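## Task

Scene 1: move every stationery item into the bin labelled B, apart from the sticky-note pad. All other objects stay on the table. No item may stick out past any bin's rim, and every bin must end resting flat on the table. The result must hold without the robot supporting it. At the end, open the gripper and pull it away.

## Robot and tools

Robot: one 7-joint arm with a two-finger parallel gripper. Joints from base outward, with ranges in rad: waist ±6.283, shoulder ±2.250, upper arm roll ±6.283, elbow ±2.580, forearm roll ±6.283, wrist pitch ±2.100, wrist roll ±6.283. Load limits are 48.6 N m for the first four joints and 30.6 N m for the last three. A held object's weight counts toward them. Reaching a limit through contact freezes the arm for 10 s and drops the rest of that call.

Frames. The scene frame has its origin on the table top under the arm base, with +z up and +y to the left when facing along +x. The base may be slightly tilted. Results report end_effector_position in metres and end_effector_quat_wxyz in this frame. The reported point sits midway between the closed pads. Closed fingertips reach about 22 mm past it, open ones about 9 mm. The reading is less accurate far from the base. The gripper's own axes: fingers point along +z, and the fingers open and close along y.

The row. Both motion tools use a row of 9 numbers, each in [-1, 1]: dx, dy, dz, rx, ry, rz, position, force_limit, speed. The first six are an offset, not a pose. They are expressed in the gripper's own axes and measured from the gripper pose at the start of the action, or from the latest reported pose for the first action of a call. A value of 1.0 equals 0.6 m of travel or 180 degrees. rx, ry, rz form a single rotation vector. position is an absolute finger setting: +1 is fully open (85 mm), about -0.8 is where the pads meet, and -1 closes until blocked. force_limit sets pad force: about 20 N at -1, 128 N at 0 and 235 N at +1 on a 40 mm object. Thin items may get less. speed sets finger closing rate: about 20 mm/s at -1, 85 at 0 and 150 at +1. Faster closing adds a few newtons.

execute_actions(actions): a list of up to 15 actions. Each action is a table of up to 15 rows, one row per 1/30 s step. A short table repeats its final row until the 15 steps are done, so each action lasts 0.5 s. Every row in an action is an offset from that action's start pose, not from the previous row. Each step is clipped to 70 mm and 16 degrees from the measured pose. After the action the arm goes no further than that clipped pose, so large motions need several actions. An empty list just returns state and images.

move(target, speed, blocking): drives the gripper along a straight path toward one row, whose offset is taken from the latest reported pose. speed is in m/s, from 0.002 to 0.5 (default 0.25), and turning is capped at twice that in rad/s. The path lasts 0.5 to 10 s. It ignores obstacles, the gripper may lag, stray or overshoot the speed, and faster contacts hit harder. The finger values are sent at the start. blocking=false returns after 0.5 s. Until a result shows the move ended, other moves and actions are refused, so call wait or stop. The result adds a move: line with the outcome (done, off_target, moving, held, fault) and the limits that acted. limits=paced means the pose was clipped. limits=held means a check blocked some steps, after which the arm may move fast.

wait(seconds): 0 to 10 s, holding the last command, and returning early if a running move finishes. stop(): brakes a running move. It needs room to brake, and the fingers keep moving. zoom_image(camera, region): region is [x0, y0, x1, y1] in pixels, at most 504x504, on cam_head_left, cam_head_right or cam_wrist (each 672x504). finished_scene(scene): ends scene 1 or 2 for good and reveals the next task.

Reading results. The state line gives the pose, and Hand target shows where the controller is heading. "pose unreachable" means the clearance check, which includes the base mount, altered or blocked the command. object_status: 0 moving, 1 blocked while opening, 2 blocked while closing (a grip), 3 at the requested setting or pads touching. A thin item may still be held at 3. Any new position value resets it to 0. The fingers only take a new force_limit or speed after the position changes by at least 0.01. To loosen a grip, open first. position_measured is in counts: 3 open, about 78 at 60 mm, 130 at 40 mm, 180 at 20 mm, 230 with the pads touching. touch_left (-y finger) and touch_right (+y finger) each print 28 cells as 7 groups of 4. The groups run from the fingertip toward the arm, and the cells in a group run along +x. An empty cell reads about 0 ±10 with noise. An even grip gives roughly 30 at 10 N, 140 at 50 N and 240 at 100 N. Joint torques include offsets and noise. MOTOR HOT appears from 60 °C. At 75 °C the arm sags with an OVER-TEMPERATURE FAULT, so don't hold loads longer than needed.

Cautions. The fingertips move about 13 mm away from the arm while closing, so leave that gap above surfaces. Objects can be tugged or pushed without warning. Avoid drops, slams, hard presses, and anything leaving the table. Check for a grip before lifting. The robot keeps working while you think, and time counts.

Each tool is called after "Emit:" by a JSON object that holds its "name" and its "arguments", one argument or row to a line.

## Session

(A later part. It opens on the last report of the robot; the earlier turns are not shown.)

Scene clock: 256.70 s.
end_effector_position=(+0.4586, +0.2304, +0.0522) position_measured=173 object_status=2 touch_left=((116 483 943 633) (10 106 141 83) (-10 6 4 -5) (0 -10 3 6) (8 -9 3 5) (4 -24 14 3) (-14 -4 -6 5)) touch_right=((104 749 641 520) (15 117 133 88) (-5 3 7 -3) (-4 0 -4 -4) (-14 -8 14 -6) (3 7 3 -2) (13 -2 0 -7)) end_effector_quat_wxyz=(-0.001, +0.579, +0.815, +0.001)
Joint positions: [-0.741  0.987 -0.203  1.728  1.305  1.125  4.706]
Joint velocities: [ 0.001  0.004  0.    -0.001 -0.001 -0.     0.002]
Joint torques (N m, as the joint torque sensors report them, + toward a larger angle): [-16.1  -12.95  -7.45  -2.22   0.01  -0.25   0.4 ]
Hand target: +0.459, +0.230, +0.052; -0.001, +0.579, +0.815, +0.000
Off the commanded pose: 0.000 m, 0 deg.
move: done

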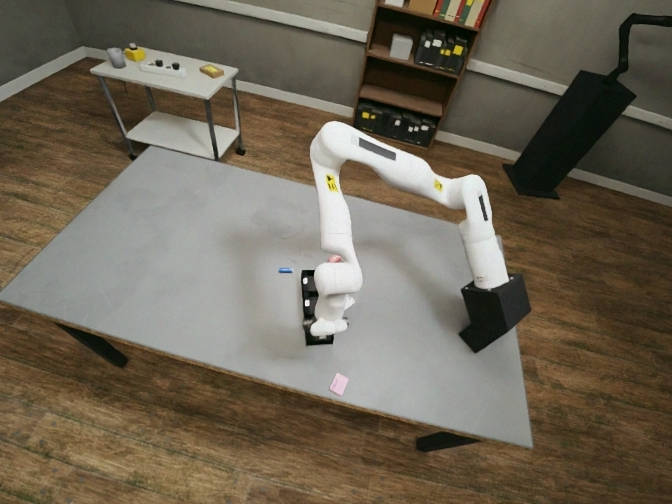

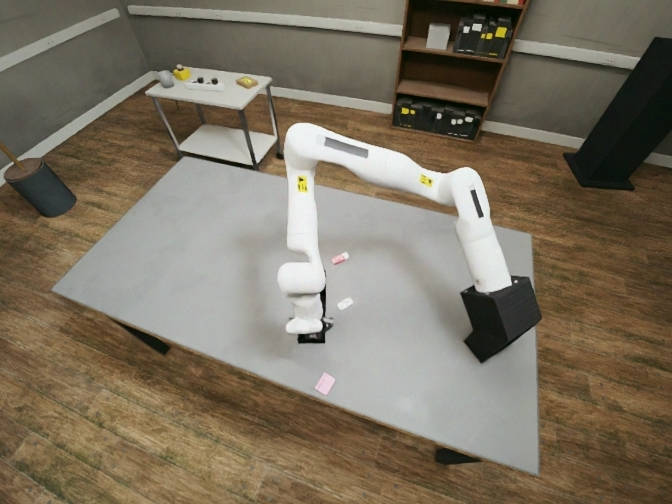

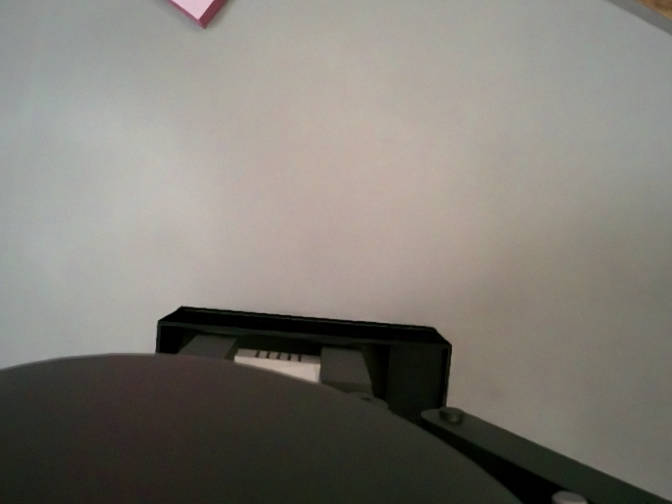

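Emit:
{"name": "move", "arguments": {
  "target": [0,0,0.035,0,0,0,-1,-0.7,0],
  "speed": 0.04
}}

Scene clock: 261.93 s.
end_effector_position=(+0.4590, +0.2317, +0.0334) position_measured=173 object_status=2 touch_left=((118 482 960 646) (6 125 144 82) (-10 8 -1 -3) (13 2 8 10) (-2 2 9 9) (4 -6 15 -3) (8 -5 -6 -5)) touch_right=((100 769 651 508) (19 119 123 89) (-2 4 5 -5) (8 6 -7 6) (-1 2 -8 -1) (5 2 -4 -2) (9 -7 -6 -8)) end_effector_quat_wxyz=(-0.001, +0.579, +0.815, +0.002)
Joint positions: [-0.72   1.012 -0.189  1.723  1.34   1.098  4.693]
Joint velocities: [ 0.    -0.    -0.001 -0.     0.001  0.001  0.002]
Joint torques (N m, as the joint torque sensors report them, + toward a larger angle): [-13.9  -11.64  -6.5   -2.21   0.2   -0.38   0.4 ]
Hand target: +0.459, +0.230, +0.031; -0.001, +0.579, +0.815, +0.001
Off the commanded pose: 0.003 m, 0 deg.
move: done

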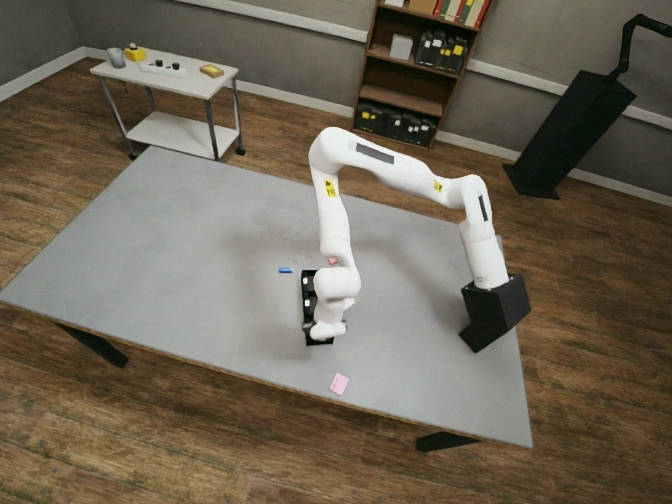

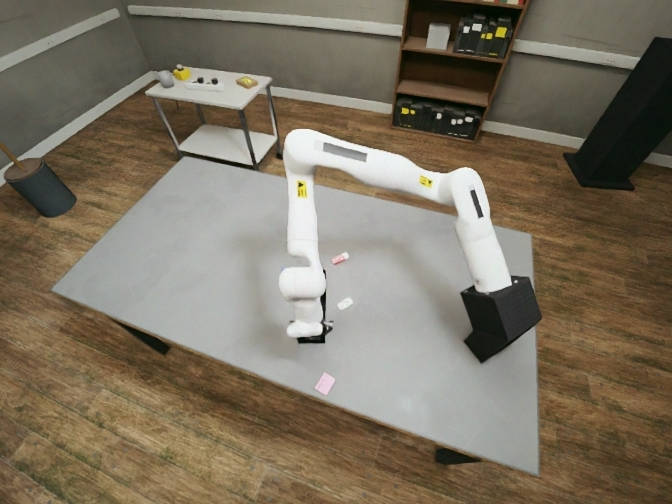

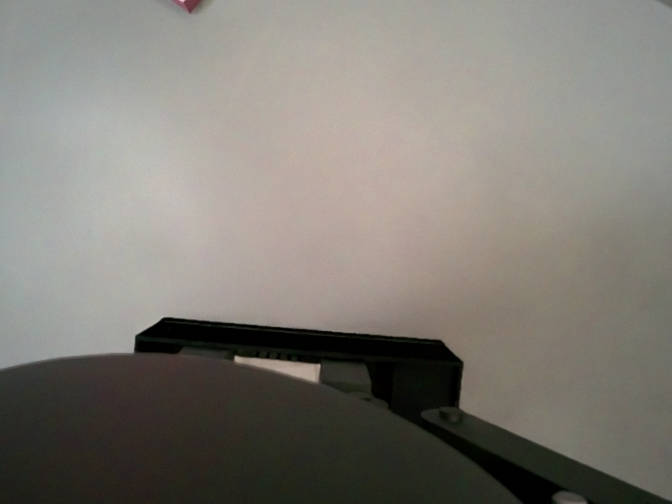

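Emit:
{"name": "execute_actions", "arguments": {
  "actions": [
    [[0,0,-0.002,0,0,0,-0.1,-0.7,0]]
  ]
}}

Scene clock: 266.10 s.
end_effector_position=(+0.4590, +0.2317, +0.0346) position_measured=141 object_status=0 touch_left=((5 -6 3 -7) (-6 -4 1 7) (2 -7 1 -6) (17 -5 -4 12) (5 3 1 4) (-1 -12 15 -1) (-3 -6 5 2)) touch_right=((17 -1 18 -1) (-12 -4 10 -12) (0 18 -7 -7) (-9 7 1 -1) (-2 -1 5 -5) (-3 11 6 0) (1 8 -7 5)) end_effector_quat_wxyz=(-0.001, +0.579, +0.815, +0.002)
Joint positions: [-0.722  1.01  -0.19   1.723  1.337  1.099  4.694]
Joint velocities: [-0.    -0.    -0.002 -0.001 -0.001  0.    -0.001]
Joint torques (N m, as the joint torque sensors report them, + toward a larger angle): [-16.14 -13.18  -7.62  -2.05  -0.07  -0.22   0.37]
Hand target: +0.459, +0.232, +0.035; -0.001, +0.579, +0.815, +0.002
Off the commanded pose: 0.000 m, 0 deg.

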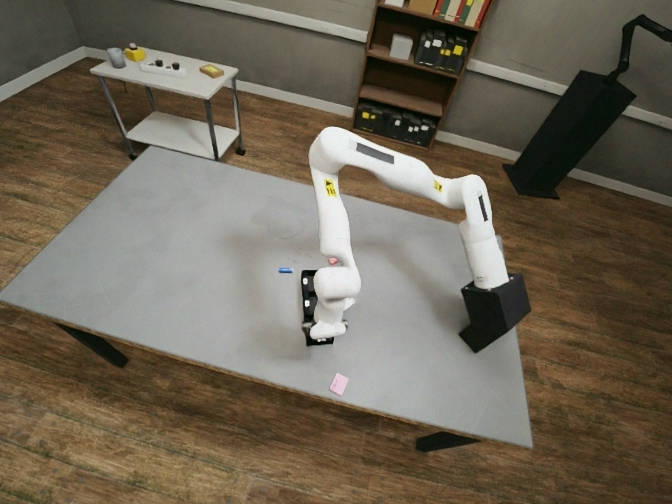

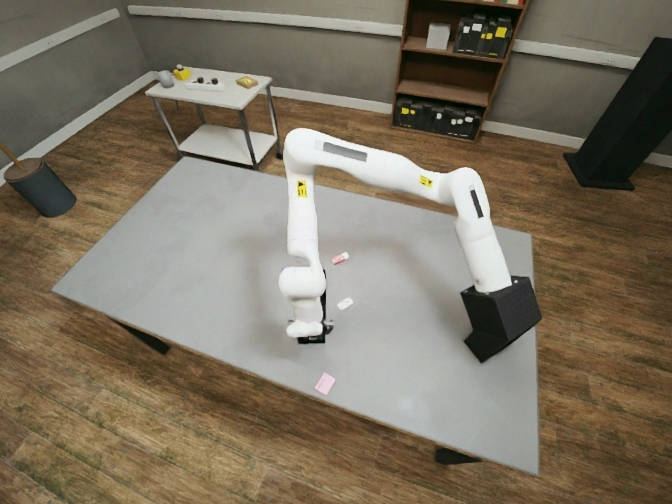

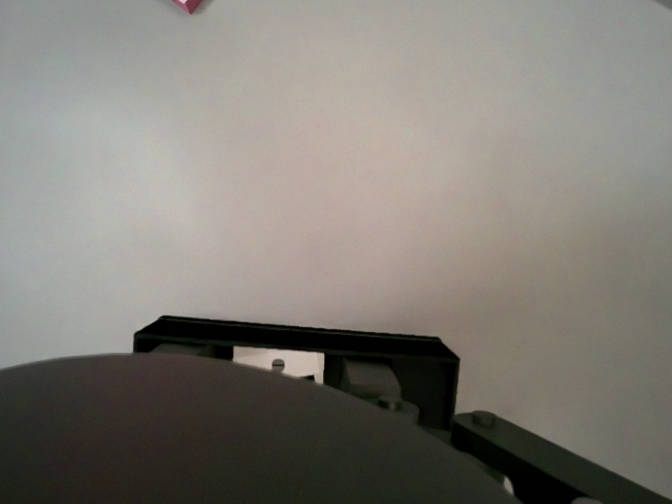

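Emit:
{"name": "move", "arguments": {
  "target": [0,0,-0.11,0,0,0,-0.1,-0.7,0],
  "speed": 0.15
}}

Scene clock: 280.13 s.
end_effector_position=(+0.4590, +0.2314, +0.1004) position_measured=141 object_status=3 touch_left=((7 -1 1 -1) (-3 4 -7 3) (-1 1 -1 1) (10 -2 -1 16) (-4 1 3 -1) (0 -2 3 7) (-9 -8 -3 -6)) touch_right=((11 0 5 5) (2 5 6 -8) (-4 11 -9 -10) (-2 3 0 3) (4 2 3 5) (3 -2 5 -12) (10 -17 -2 17)) end_effector_quat_wxyz=(-0.001, +0.579, +0.815, +0.002)
Joint positions: [-0.796  0.927 -0.24   1.729  1.229  1.194  4.735]
Joint velocities: [-0.002 -0.004 -0.002  0.001  0.002  0.001  0.001]
Joint torques (N m, as the joint torque sensors report them, + toward a larger angle): [-15.93 -12.58  -7.95  -2.97   0.1   -0.3    0.42]
Hand target: +0.459, +0.231, +0.101; -0.001, +0.579, +0.815, +0.002
Off the commanded pose: 0.000 m, 0 deg.
move: done

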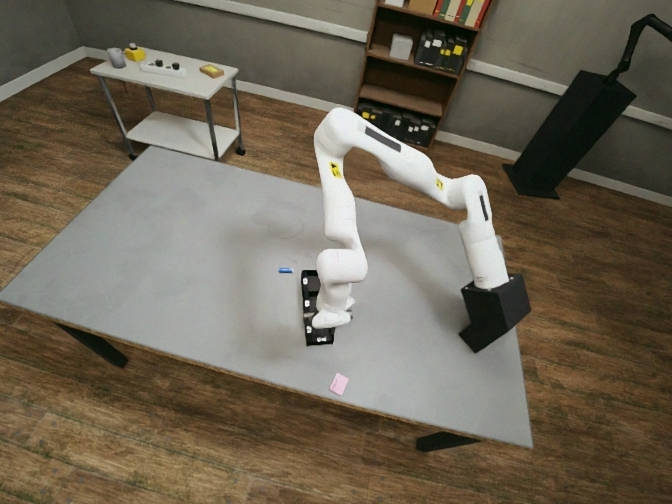

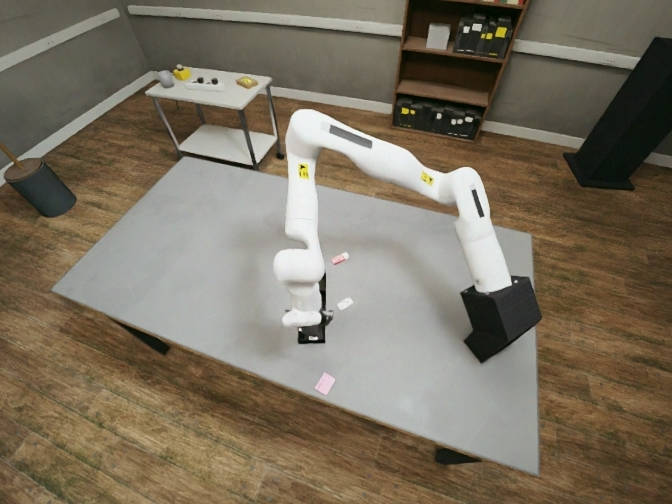

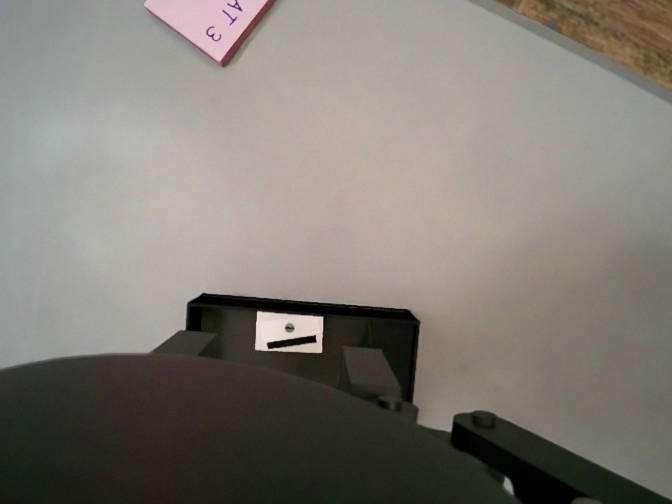

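Emit:
{"name": "move", "arguments": {
  "target": [-0.507,-0.169,-0.05,0,0,0.311,1,-0.7,0],
  "speed": 0.3
}}

Scene clock: 287.03 s.
end_effector_position=(+0.4617, -0.0893, +0.1292) position_measured=3 object_status=3 touch_left=((4 1 -10 -1) (2 -2 -3 4) (-7 -3 -9 -6) (3 -3 1 10) (-4 -9 2 7) (0 -7 16 9) (8 6 14 1)) touch_right=((21 4 2 9) (5 7 15 0) (-13 2 -1 5) (-1 -2 -11 -3) (-13 -8 7 -11) (-11 -5 1 6) (6 1 -4 6)) end_effector_quat_wxyz=(-0.002, +0.894, +0.449, +0.001)
Joint positions: [-0.524  0.154 -0.103  2.321  1.236  0.957  4.093]
Joint velocities: [ 0.001 -0.011  0.005  0.    -0.001 -0.001  0.   ]
Joint torques (N m, as the joint torque sensors report them, + toward a larger angle): [-5.72 -8.31 -5.9  -2.54 -0.02 -0.23  0.5 ]
Hand target: +0.462, -0.090, +0.129; -0.002, +0.894, +0.448, +0.001
Off the commanded pose: 0.002 m, 0 deg.
move: done

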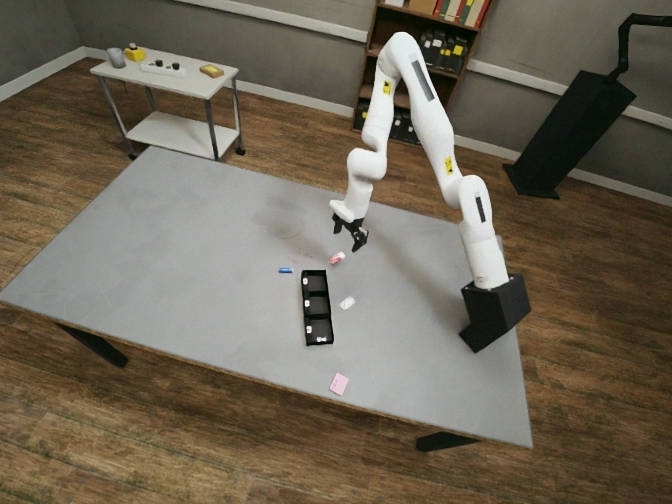

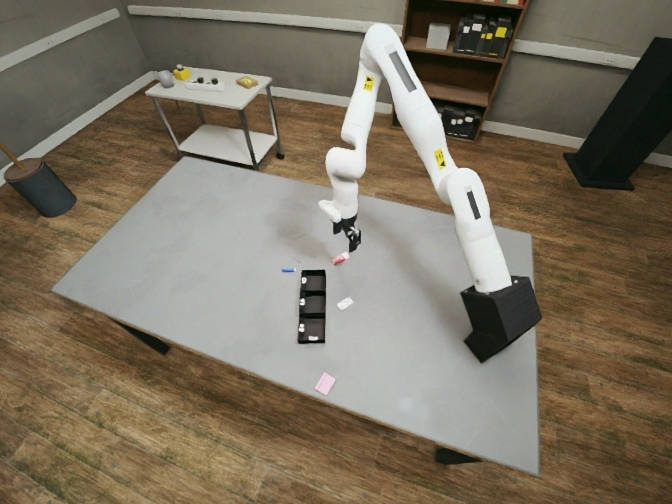

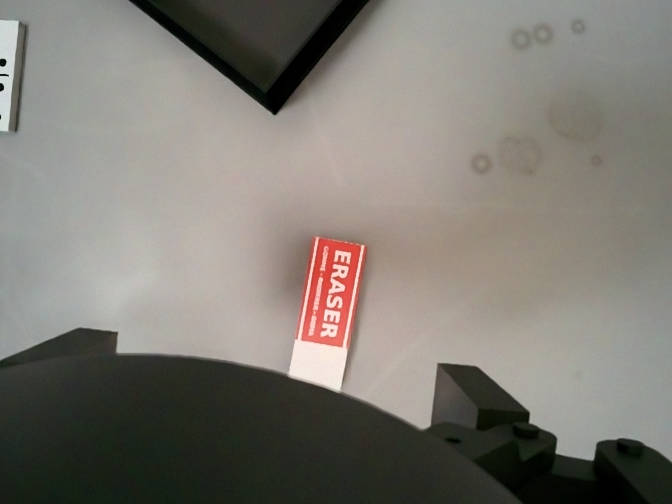

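Emit:
{"name": "move", "arguments": {
  "target": [-0.04,0,0.0,0,0,0.028,1,-0.7,0],
  "speed": 0.15
}}

Scene clock: 327.17 s.
end_effector_position=(+0.4472, -0.1083, +0.1291) position_measured=3 object_status=3 touch_left=((8 -10 7 -1) (-7 -15 -13 0) (-16 -1 1 6) (11 0 1 11) (-6 -1 0 -4) (4 -14 13 3) (-3 -9 -2 -1)) touch_right=((11 2 11 17) (-3 -5 12 12) (-5 2 5 8) (-7 0 -8 4) (-8 -9 1 -3) (7 8 6 -7) (6 -4 -6 -2)) end_effector_quat_wxyz=(-0.002, +0.912, +0.409, +0.001)
Joint positions: [-0.507  0.103 -0.09   2.376  1.252  0.933  4.01 ]
Joint velocities: [ 0.001 -0.004  0.002  0.    -0.    -0.    -0.001]
Joint torques (N m, as the joint torque sensors report them, + toward a larger angle): [-5.16 -7.73 -4.67 -2.47 -0.07 -0.24  0.37]
Hand target: +0.447, -0.108, +0.129; -0.002, +0.912, +0.409, +0.001
Off the commanded pose: 0.000 m, 0 deg.
move: done

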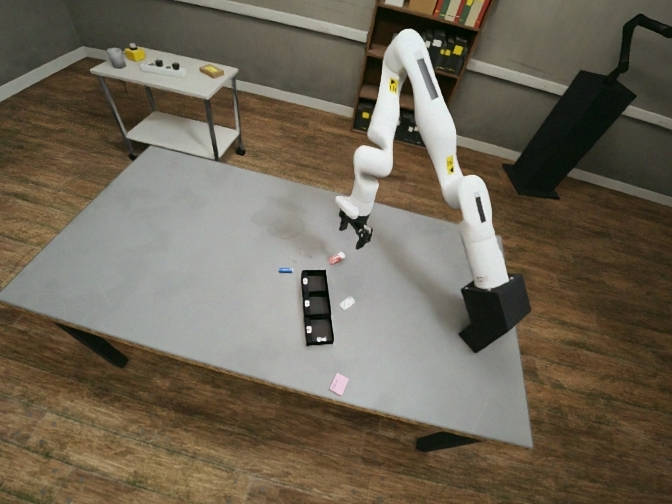

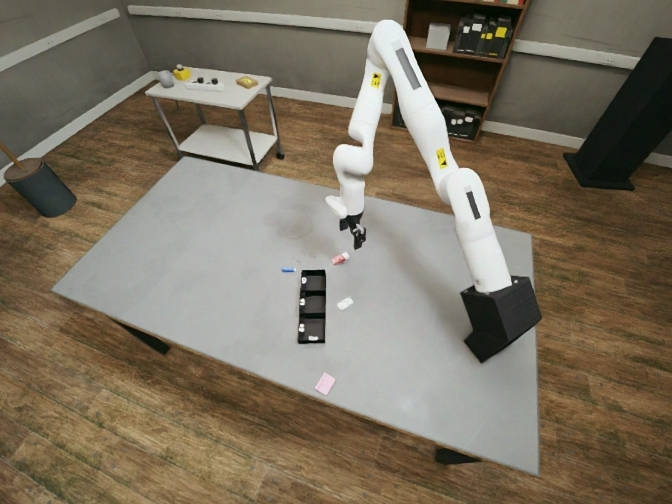

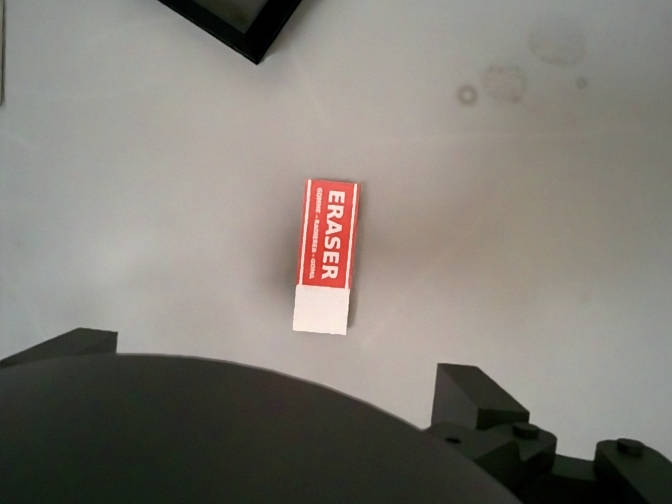

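Emit:
{"name": "move", "arguments": {
  "target": [0.056,0.0235,0.125,0,0,0,1,-0.7,0],
  "speed": 0.15
}}

Scene clock: 367.43 s.
end_effector_position=(+0.4799, -0.0925, +0.0542) position_measured=3 object_status=3 touch_left=((6 1 -6 2) (8 -5 -7 -3) (-9 3 -1 5) (2 2 8 19) (-1 6 4 -3) (-1 -5 3 -3) (-3 4 -13 2)) touch_right=((4 11 4 -13) (4 -8 -9 -9) (-6 -4 -3 -9) (9 0 2 -1) (-17 0 6 6) (-3 -7 -2 2) (5 -5 3 -4)) end_effector_quat_wxyz=(-0.002, +0.912, +0.410, +0.001)
Joint positions: [-0.392  0.309  0.001  2.277  1.483  0.789  3.908]
Joint velocities: [ 0.     0.005  0.002 -0.     0.    -0.001  0.001]
Joint torques (N m, as the joint torque sensors report them, + toward a larger angle): [ -7.13 -10.02  -4.96  -0.54   0.02  -0.23   0.39]
Hand target: +0.480, -0.092, +0.054; -0.002, +0.912, +0.410, +0.001
Off the commanded pose: 0.000 m, 0 deg.
move: done

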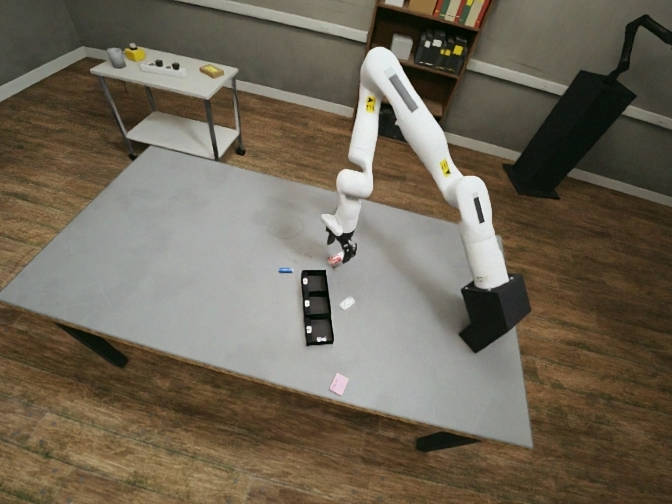

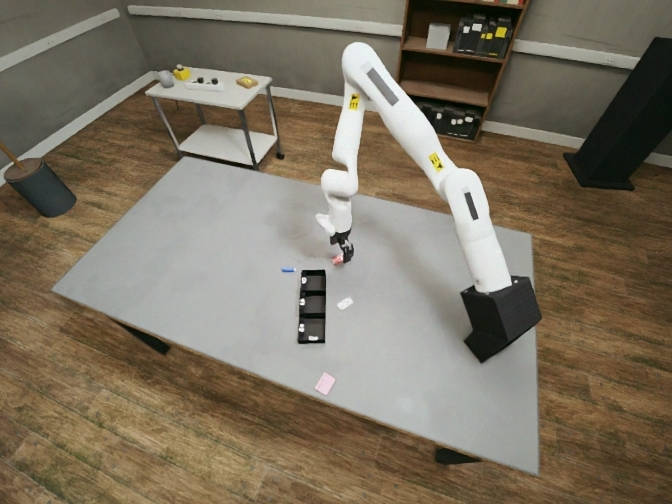

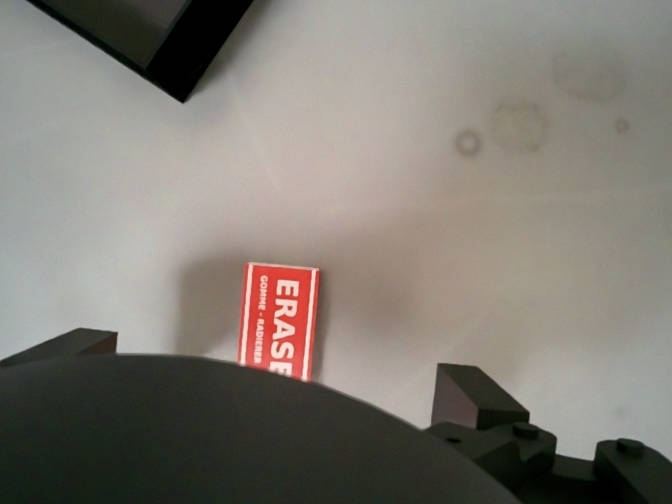

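Emit:
{"name": "move", "arguments": {
  "target": [0,0,0.047,0,0,0,1,-0.7,0],
  "speed": 0.06
}}

Emit:
{"name": "execute_actions", "arguments": {
  "actions": [
    [[0,0,0,0,0,0,-1,-0.7,0]],
    [[0,0,0,0,0,0,-1,-0.7,0]]
  ]
}}

Scene clock: 372.93 s.
end_effector_position=(+0.4800, -0.0923, +0.0262) position_measured=3 object_status=3 touch_left=((2 7 -6 4) (1 3 3 8) (-3 3 -13 2) (8 -4 4 6) (-8 -12 4 6) (-12 -8 8 7) (4 -1 -3 2)) touch_right=((4 -6 13 -1) (-1 0 -1 1) (3 8 -5 -8) (5 2 -2 -1) (11 -6 -3 -4) (-16 -3 2 -12) (-2 -5 2 17)) end_effector_quat_wxyz=(-0.002, +0.912, +0.410, +0.001)
Joint positions: [-0.345  0.374  0.025  2.266  1.594  0.744  3.83 ]
Joint velocities: [ 0.002  0.005  0.004 -0.     0.    -0.     0.001]
Joint torques (N m, as the joint torque sensors report them, + toward a larger angle): [ -7.61 -11.32  -4.55  -0.01   0.01  -0.1    0.36]
Hand target: +0.480, -0.092, +0.026; -0.002, +0.912, +0.410, +0.001
Off the commanded pose: 0.000 m, 0 deg.
move: done

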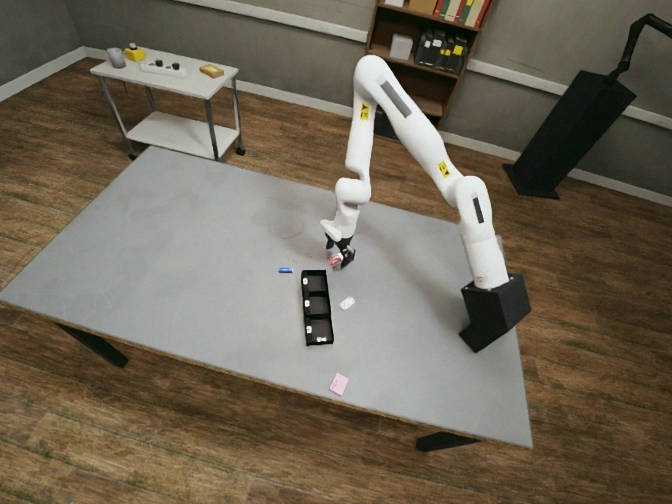

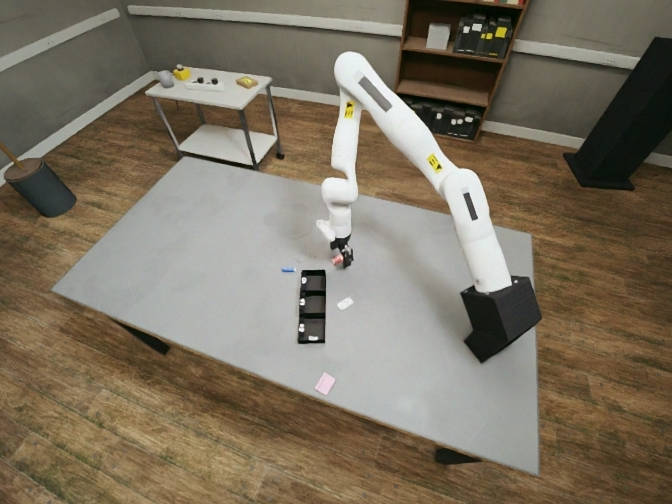

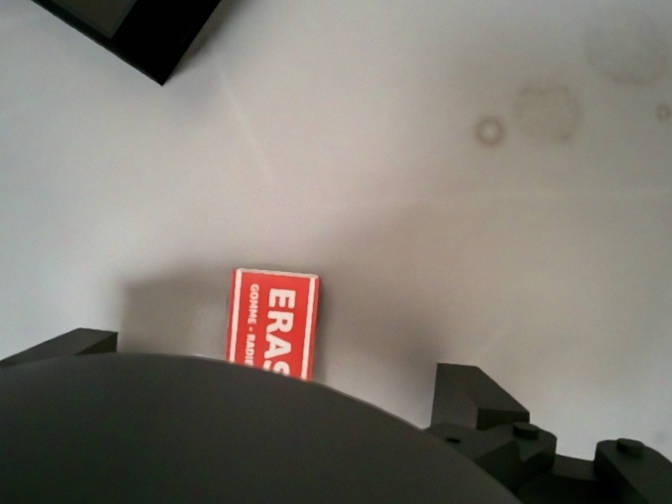

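Scene clock: 373.93 s.
end_effector_position=(+0.4800, -0.0922, +0.0264) position_measured=176 object_status=0 touch_left=((408 338 600 564) (143 191 198 166) (26 17 24 19) (4 -3 5 5) (-12 -11 5 -6) (-9 -15 9 11) (-8 -5 1 -3)) touch_right=((369 511 397 443) (177 176 178 187) (23 25 24 20) (1 5 -4 -7) (-7 -3 4 -4) (-11 6 13 -9) (-3 4 1 12)) end_effector_quat_wxyz=(-0.002, +0.912, +0.410, +0.001)
Joint positions: [-0.346  0.373  0.024  2.267  1.593  0.744  3.83 ]
Joint velocities: [-0.    -0.     0.002 -0.    -0.    -0.    -0.004]
Joint torques (N m, as the joint torque sensors report them, + toward a larger angle): [ -7.26 -10.99  -4.42  -0.2    0.03  -0.16   0.37]
Hand target: +0.480, -0.092, +0.026; -0.002, +0.912, +0.410, +0.001
Off the commanded pose: 0.000 m, 0 deg.

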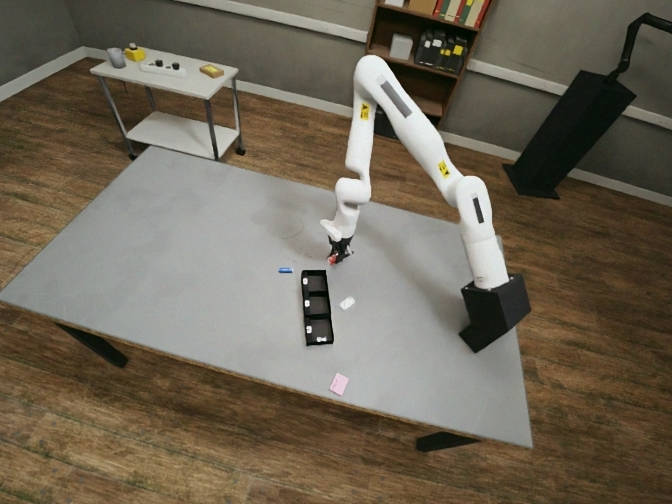

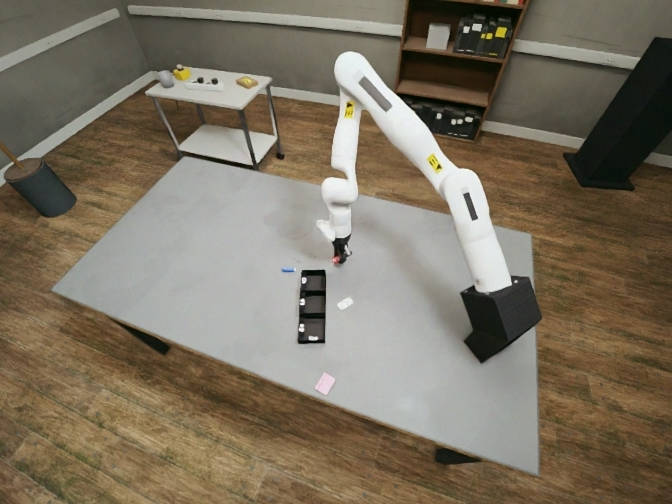

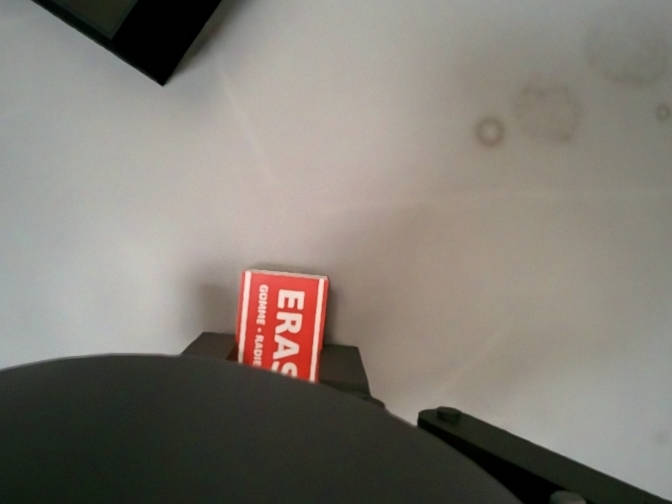

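Emit:
{"name": "move", "arguments": {
  "target": [0,0,-0.11,0,0,0,-1,-0.7,0],
  "speed": 0.15
}}

Scene clock: 393.37 s.
end_effector_position=(+0.4801, -0.0926, +0.0922) position_measured=176 object_status=2 touch_left=((404 333 578 557) (132 189 198 150) (19 19 24 24) (10 -1 2 11) (9 -1 4 10) (-4 -14 13 10) (5 -1 3 -8)) touch_right=((364 527 405 438) (175 169 182 180) (18 20 26 18) (3 -4 0 -5) (-11 8 7 5) (0 4 0 -5) (17 -20 -2 12)) end_effector_quat_wxyz=(-0.002, +0.912, +0.409, +0.001)
Joint positions: [-0.453  0.224 -0.039  2.278  1.34   0.865  4.004]
Joint velocities: [-0.001 -0.004 -0.003  0.001 -0.     0.002  0.001]
Joint torques (N m, as the joint torque sensors report them, + toward a larger angle): [-6.56 -9.89 -4.93 -1.68 -0.06 -0.14  0.43]
Hand target: +0.480, -0.093, +0.092; -0.002, +0.912, +0.409, +0.001
Off the commanded pose: 0.000 m, 0 deg.
move: done

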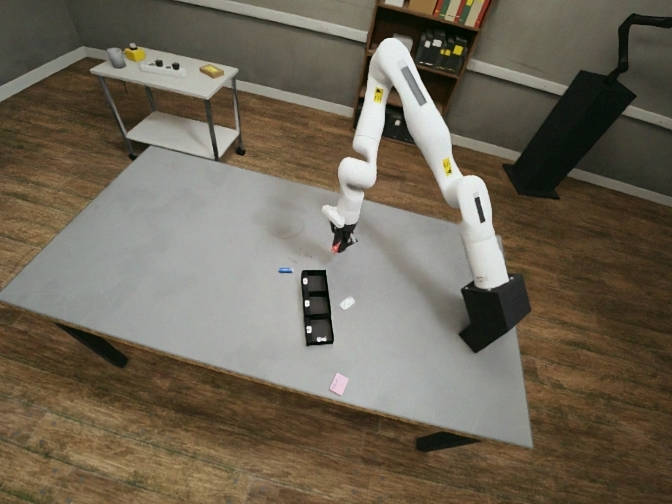

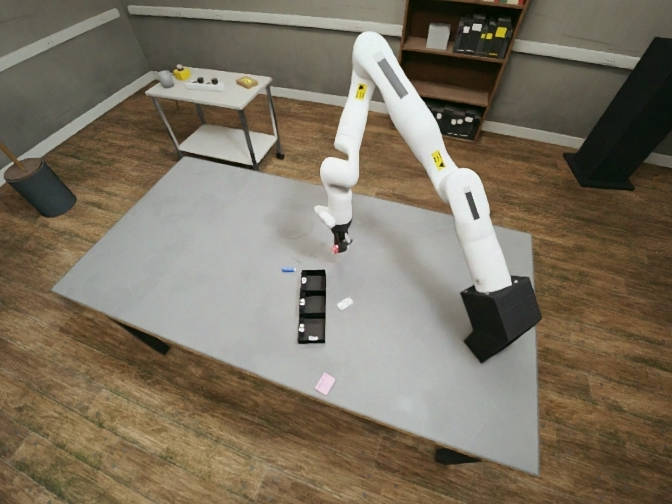

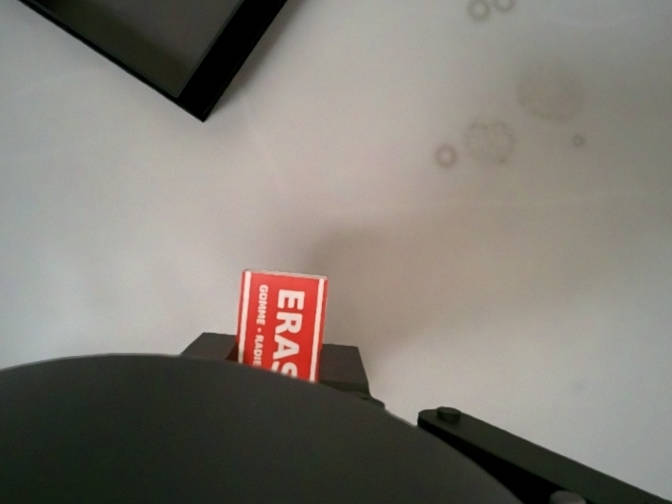

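Emit:
{"name": "move", "arguments": {
  "target": [0.3605,-0.350,-0.0217,0,0,-0.338,-1,-0.7,0],
  "speed": 0.3
}}

Scene clock: 400.17 s.
end_effector_position=(+0.4692, +0.2086, +0.1065) position_measured=176 object_status=2 touch_left=((401 335 584 562) (141 185 202 162) (16 20 22 25) (3 2 4 7) (-4 0 4 0) (-2 -4 16 3) (3 -7 -9 6)) touch_right=((366 528 398 445) (177 169 172 184) (13 11 12 6) (6 -1 2 3) (0 6 11 3) (-12 -2 12 -6) (-3 3 -4 9)) end_effector_quat_wxyz=(-0.001, +0.580, +0.815, +0.002)
Joint positions: [-0.784  0.867 -0.228  1.769  1.218  1.181  4.76 ]
Joint velocities: [-0.002  0.009 -0.    -0.001 -0.    -0.     0.001]
Joint torques (N m, as the joint torque sensors report them, + toward a larger angle): [-15.58 -12.5   -7.88  -2.75  -0.12  -0.25   0.44]
Hand target: +0.469, +0.209, +0.106; -0.001, +0.580, +0.815, +0.002
Off the commanded pose: 0.002 m, 0 deg.
move: done

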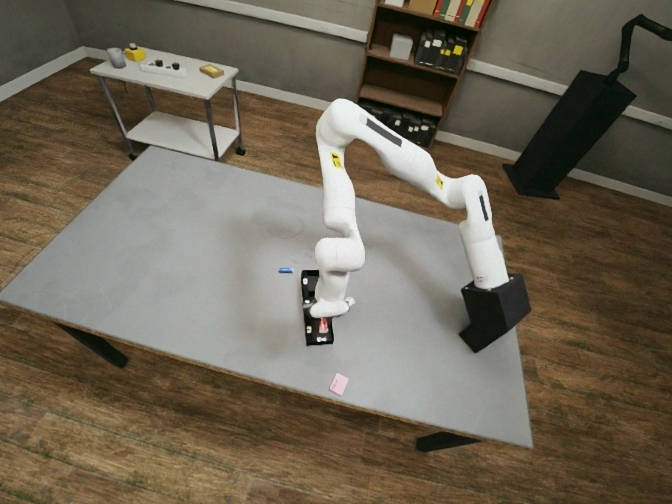

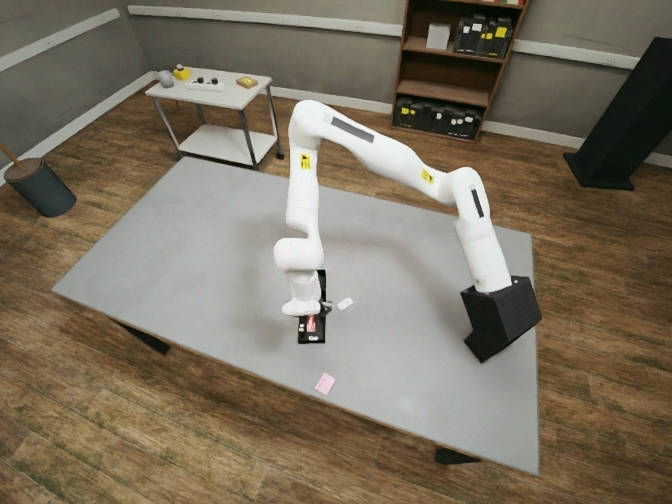

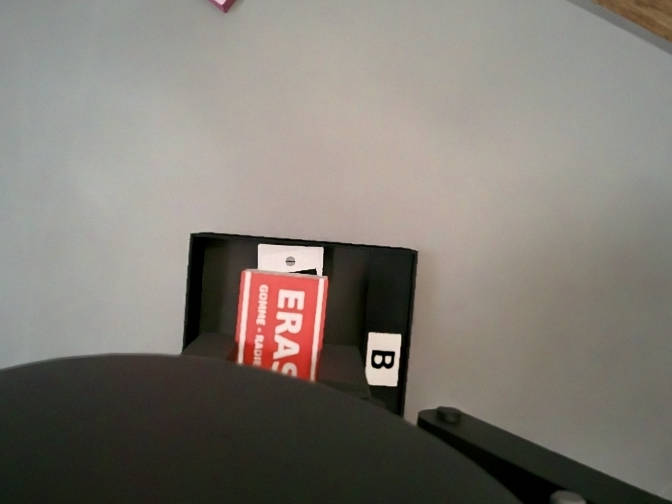

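Emit:
{"name": "move", "arguments": {
  "target": [-0.012,-0.004,0.035,0,0.072,0,-1,-0.7,0],
  "speed": 0.1
}}

Scene clock: 417.00 s.
end_effector_position=(+0.4688, +0.2015, +0.0857) position_measured=176 object_status=2 touch_left=((398 342 592 559) (136 199 199 166) (16 16 21 22) (3 -2 -2 13) (-6 1 3 3) (-3 -9 11 8) (-3 3 -11 -2)) touch_right=((363 519 406 450) (168 169 181 186) (16 28 19 24) (-6 17 -1 3) (-5 -1 -1 7) (10 6 6 -4) (-7 -13 2 2)) end_effector_quat_wxyz=(-0.093, +0.576, +0.810, +0.068)
Joint positions: [-0.608  0.752 -0.271  1.901  1.298  0.91   4.8  ]
Joint velocities: [ 0.006 -0.005  0.006  0.002 -0.002 -0.002 -0.001]
Joint torques (N m, as the joint torque sensors report them, + toward a larger angle): [-13.86 -12.25  -8.42  -2.42  -0.21  -0.95   0.38]
Hand target: +0.469, +0.201, +0.086; -0.093, +0.576, +0.809, +0.068
Off the commanded pose: 0.001 m, 0 deg.
move: done

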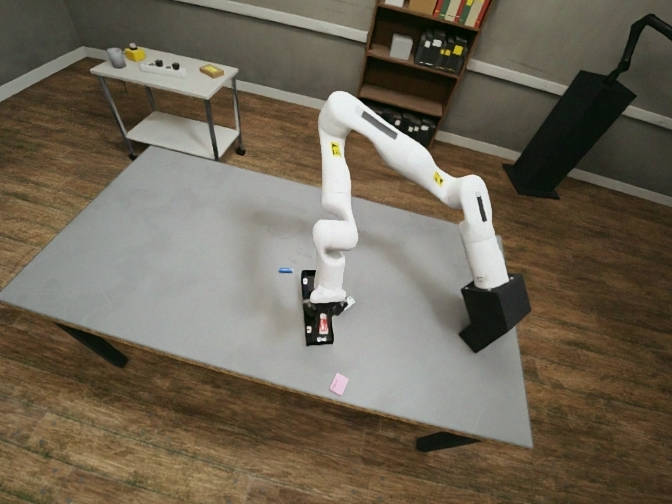

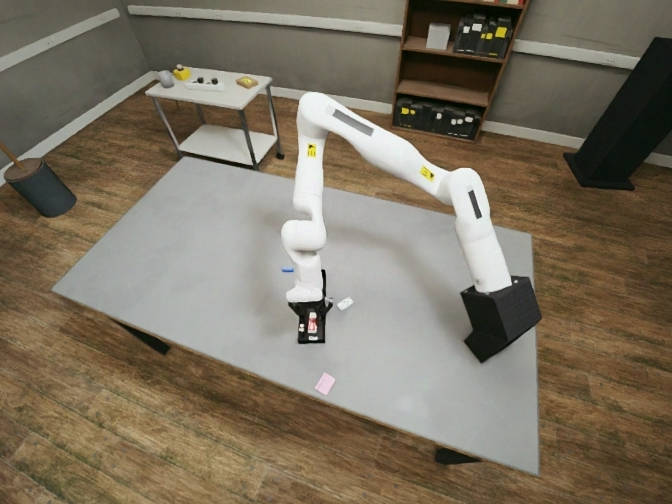

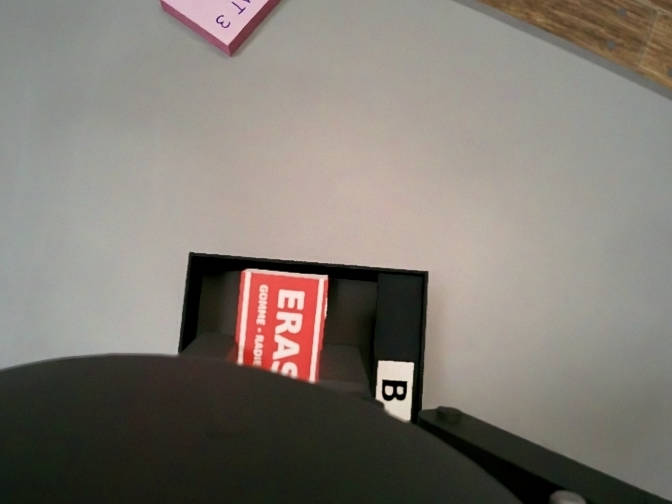

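Emit:
{"name": "move", "arguments": {
  "target": [-0.0116,0,0.0503,0,0,0,-1,-0.7,0],
  "speed": 0.06
}}

Scene clock: 425.90 s.
end_effector_position=(+0.4688, +0.2016, +0.0549) position_measured=176 object_status=2 touch_left=((401 345 592 564) (141 189 196 158) (14 16 20 14) (12 1 -5 10) (6 -1 10 -2) (-1 -6 12 0) (1 7 2 3)) touch_right=((364 516 408 441) (170 156 189 183) (24 19 36 19) (5 10 5 -1) (0 -10 -2 -2) (-16 7 8 -4) (6 -9 3 3)) end_effector_quat_wxyz=(-0.093, +0.575, +0.810, +0.068)
Joint positions: [-0.573  0.796 -0.242  1.897  1.366  0.863  4.772]
Joint velocities: [ 0.001  0.003 -0.     0.    -0.001 -0.001  0.001]
Joint torques (N m, as the joint torque sensors report them, + toward a larger angle): [-14.16 -12.51  -8.15  -1.82  -0.1   -0.86   0.38]
Hand target: +0.469, +0.202, +0.055; -0.093, +0.575, +0.810, +0.068
Off the commanded pose: 0.000 m, 0 deg.
move: done

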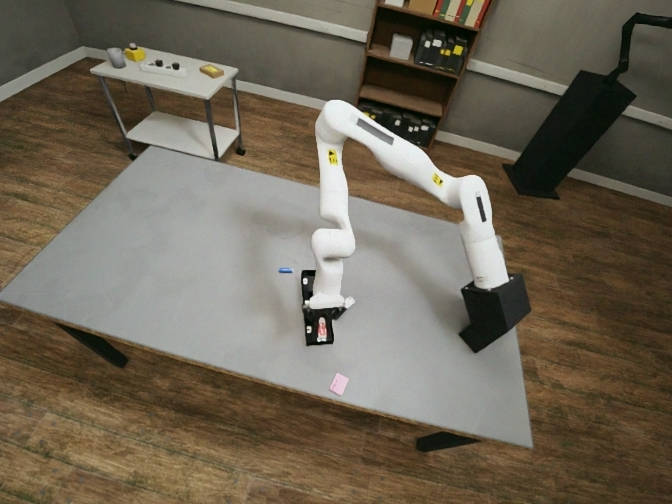

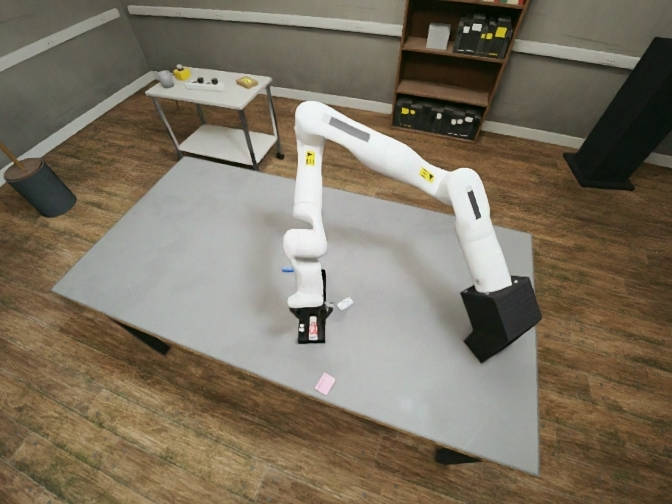

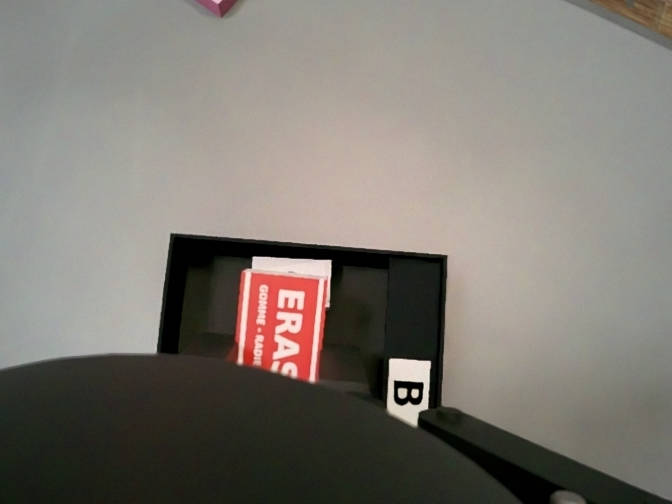

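Emit:
{"name": "move", "arguments": {
  "target": [-0.0049,0,0.0211,0,0,0,-1,-0.7,0],
  "speed": 0.03
}}

Scene clock: 428.97 s.
end_effector_position=(+0.4689, +0.2017, +0.0420) position_measured=176 object_status=2 touch_left=((402 329 593 556) (132 187 196 159) (21 25 32 14) (3 -6 7 14) (-1 7 11 -3) (4 -15 3 -6) (7 -2 -1 -13)) touch_right=((372 519 395 447) (176 171 173 189) (20 18 25 19) (-2 -4 -4 -1) (2 -7 1 13) (-13 14 12 -9) (6 -5 -11 9)) end_effector_quat_wxyz=(-0.093, +0.575, +0.810, +0.069)
Joint positions: [-0.559  0.814 -0.23   1.893  1.395  0.845  4.761]
Joint velocities: [ 0.001  0.002 -0.     0.001  0.001  0.    -0.   ]
Joint torques (N m, as the joint torque sensors report them, + toward a larger angle): [-14.25 -13.    -8.15  -1.42  -0.16  -0.93   0.4 ]
Hand target: +0.469, +0.202, +0.042; -0.093, +0.575, +0.810, +0.068
Off the commanded pose: 0.000 m, 0 deg.
move: done

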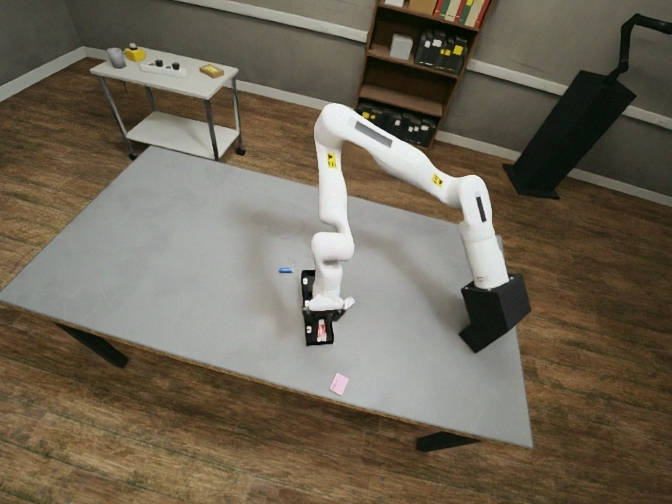

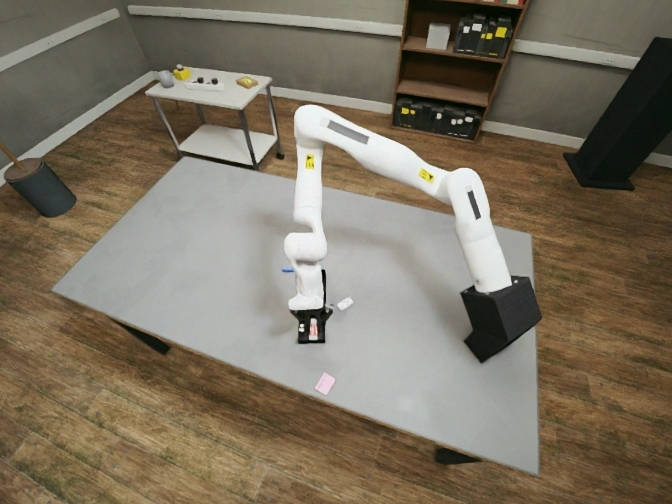

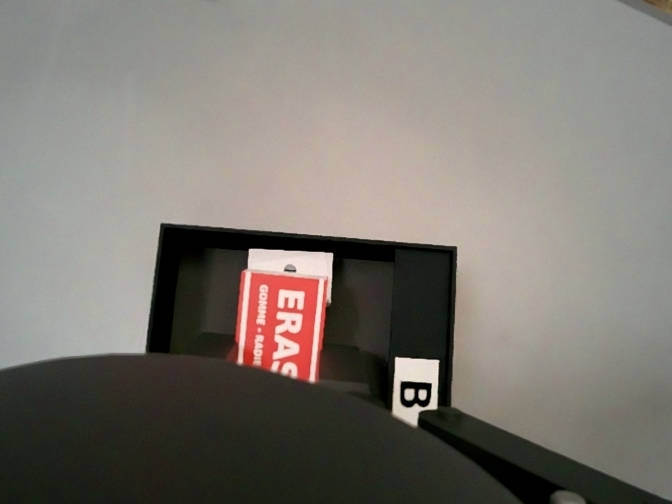

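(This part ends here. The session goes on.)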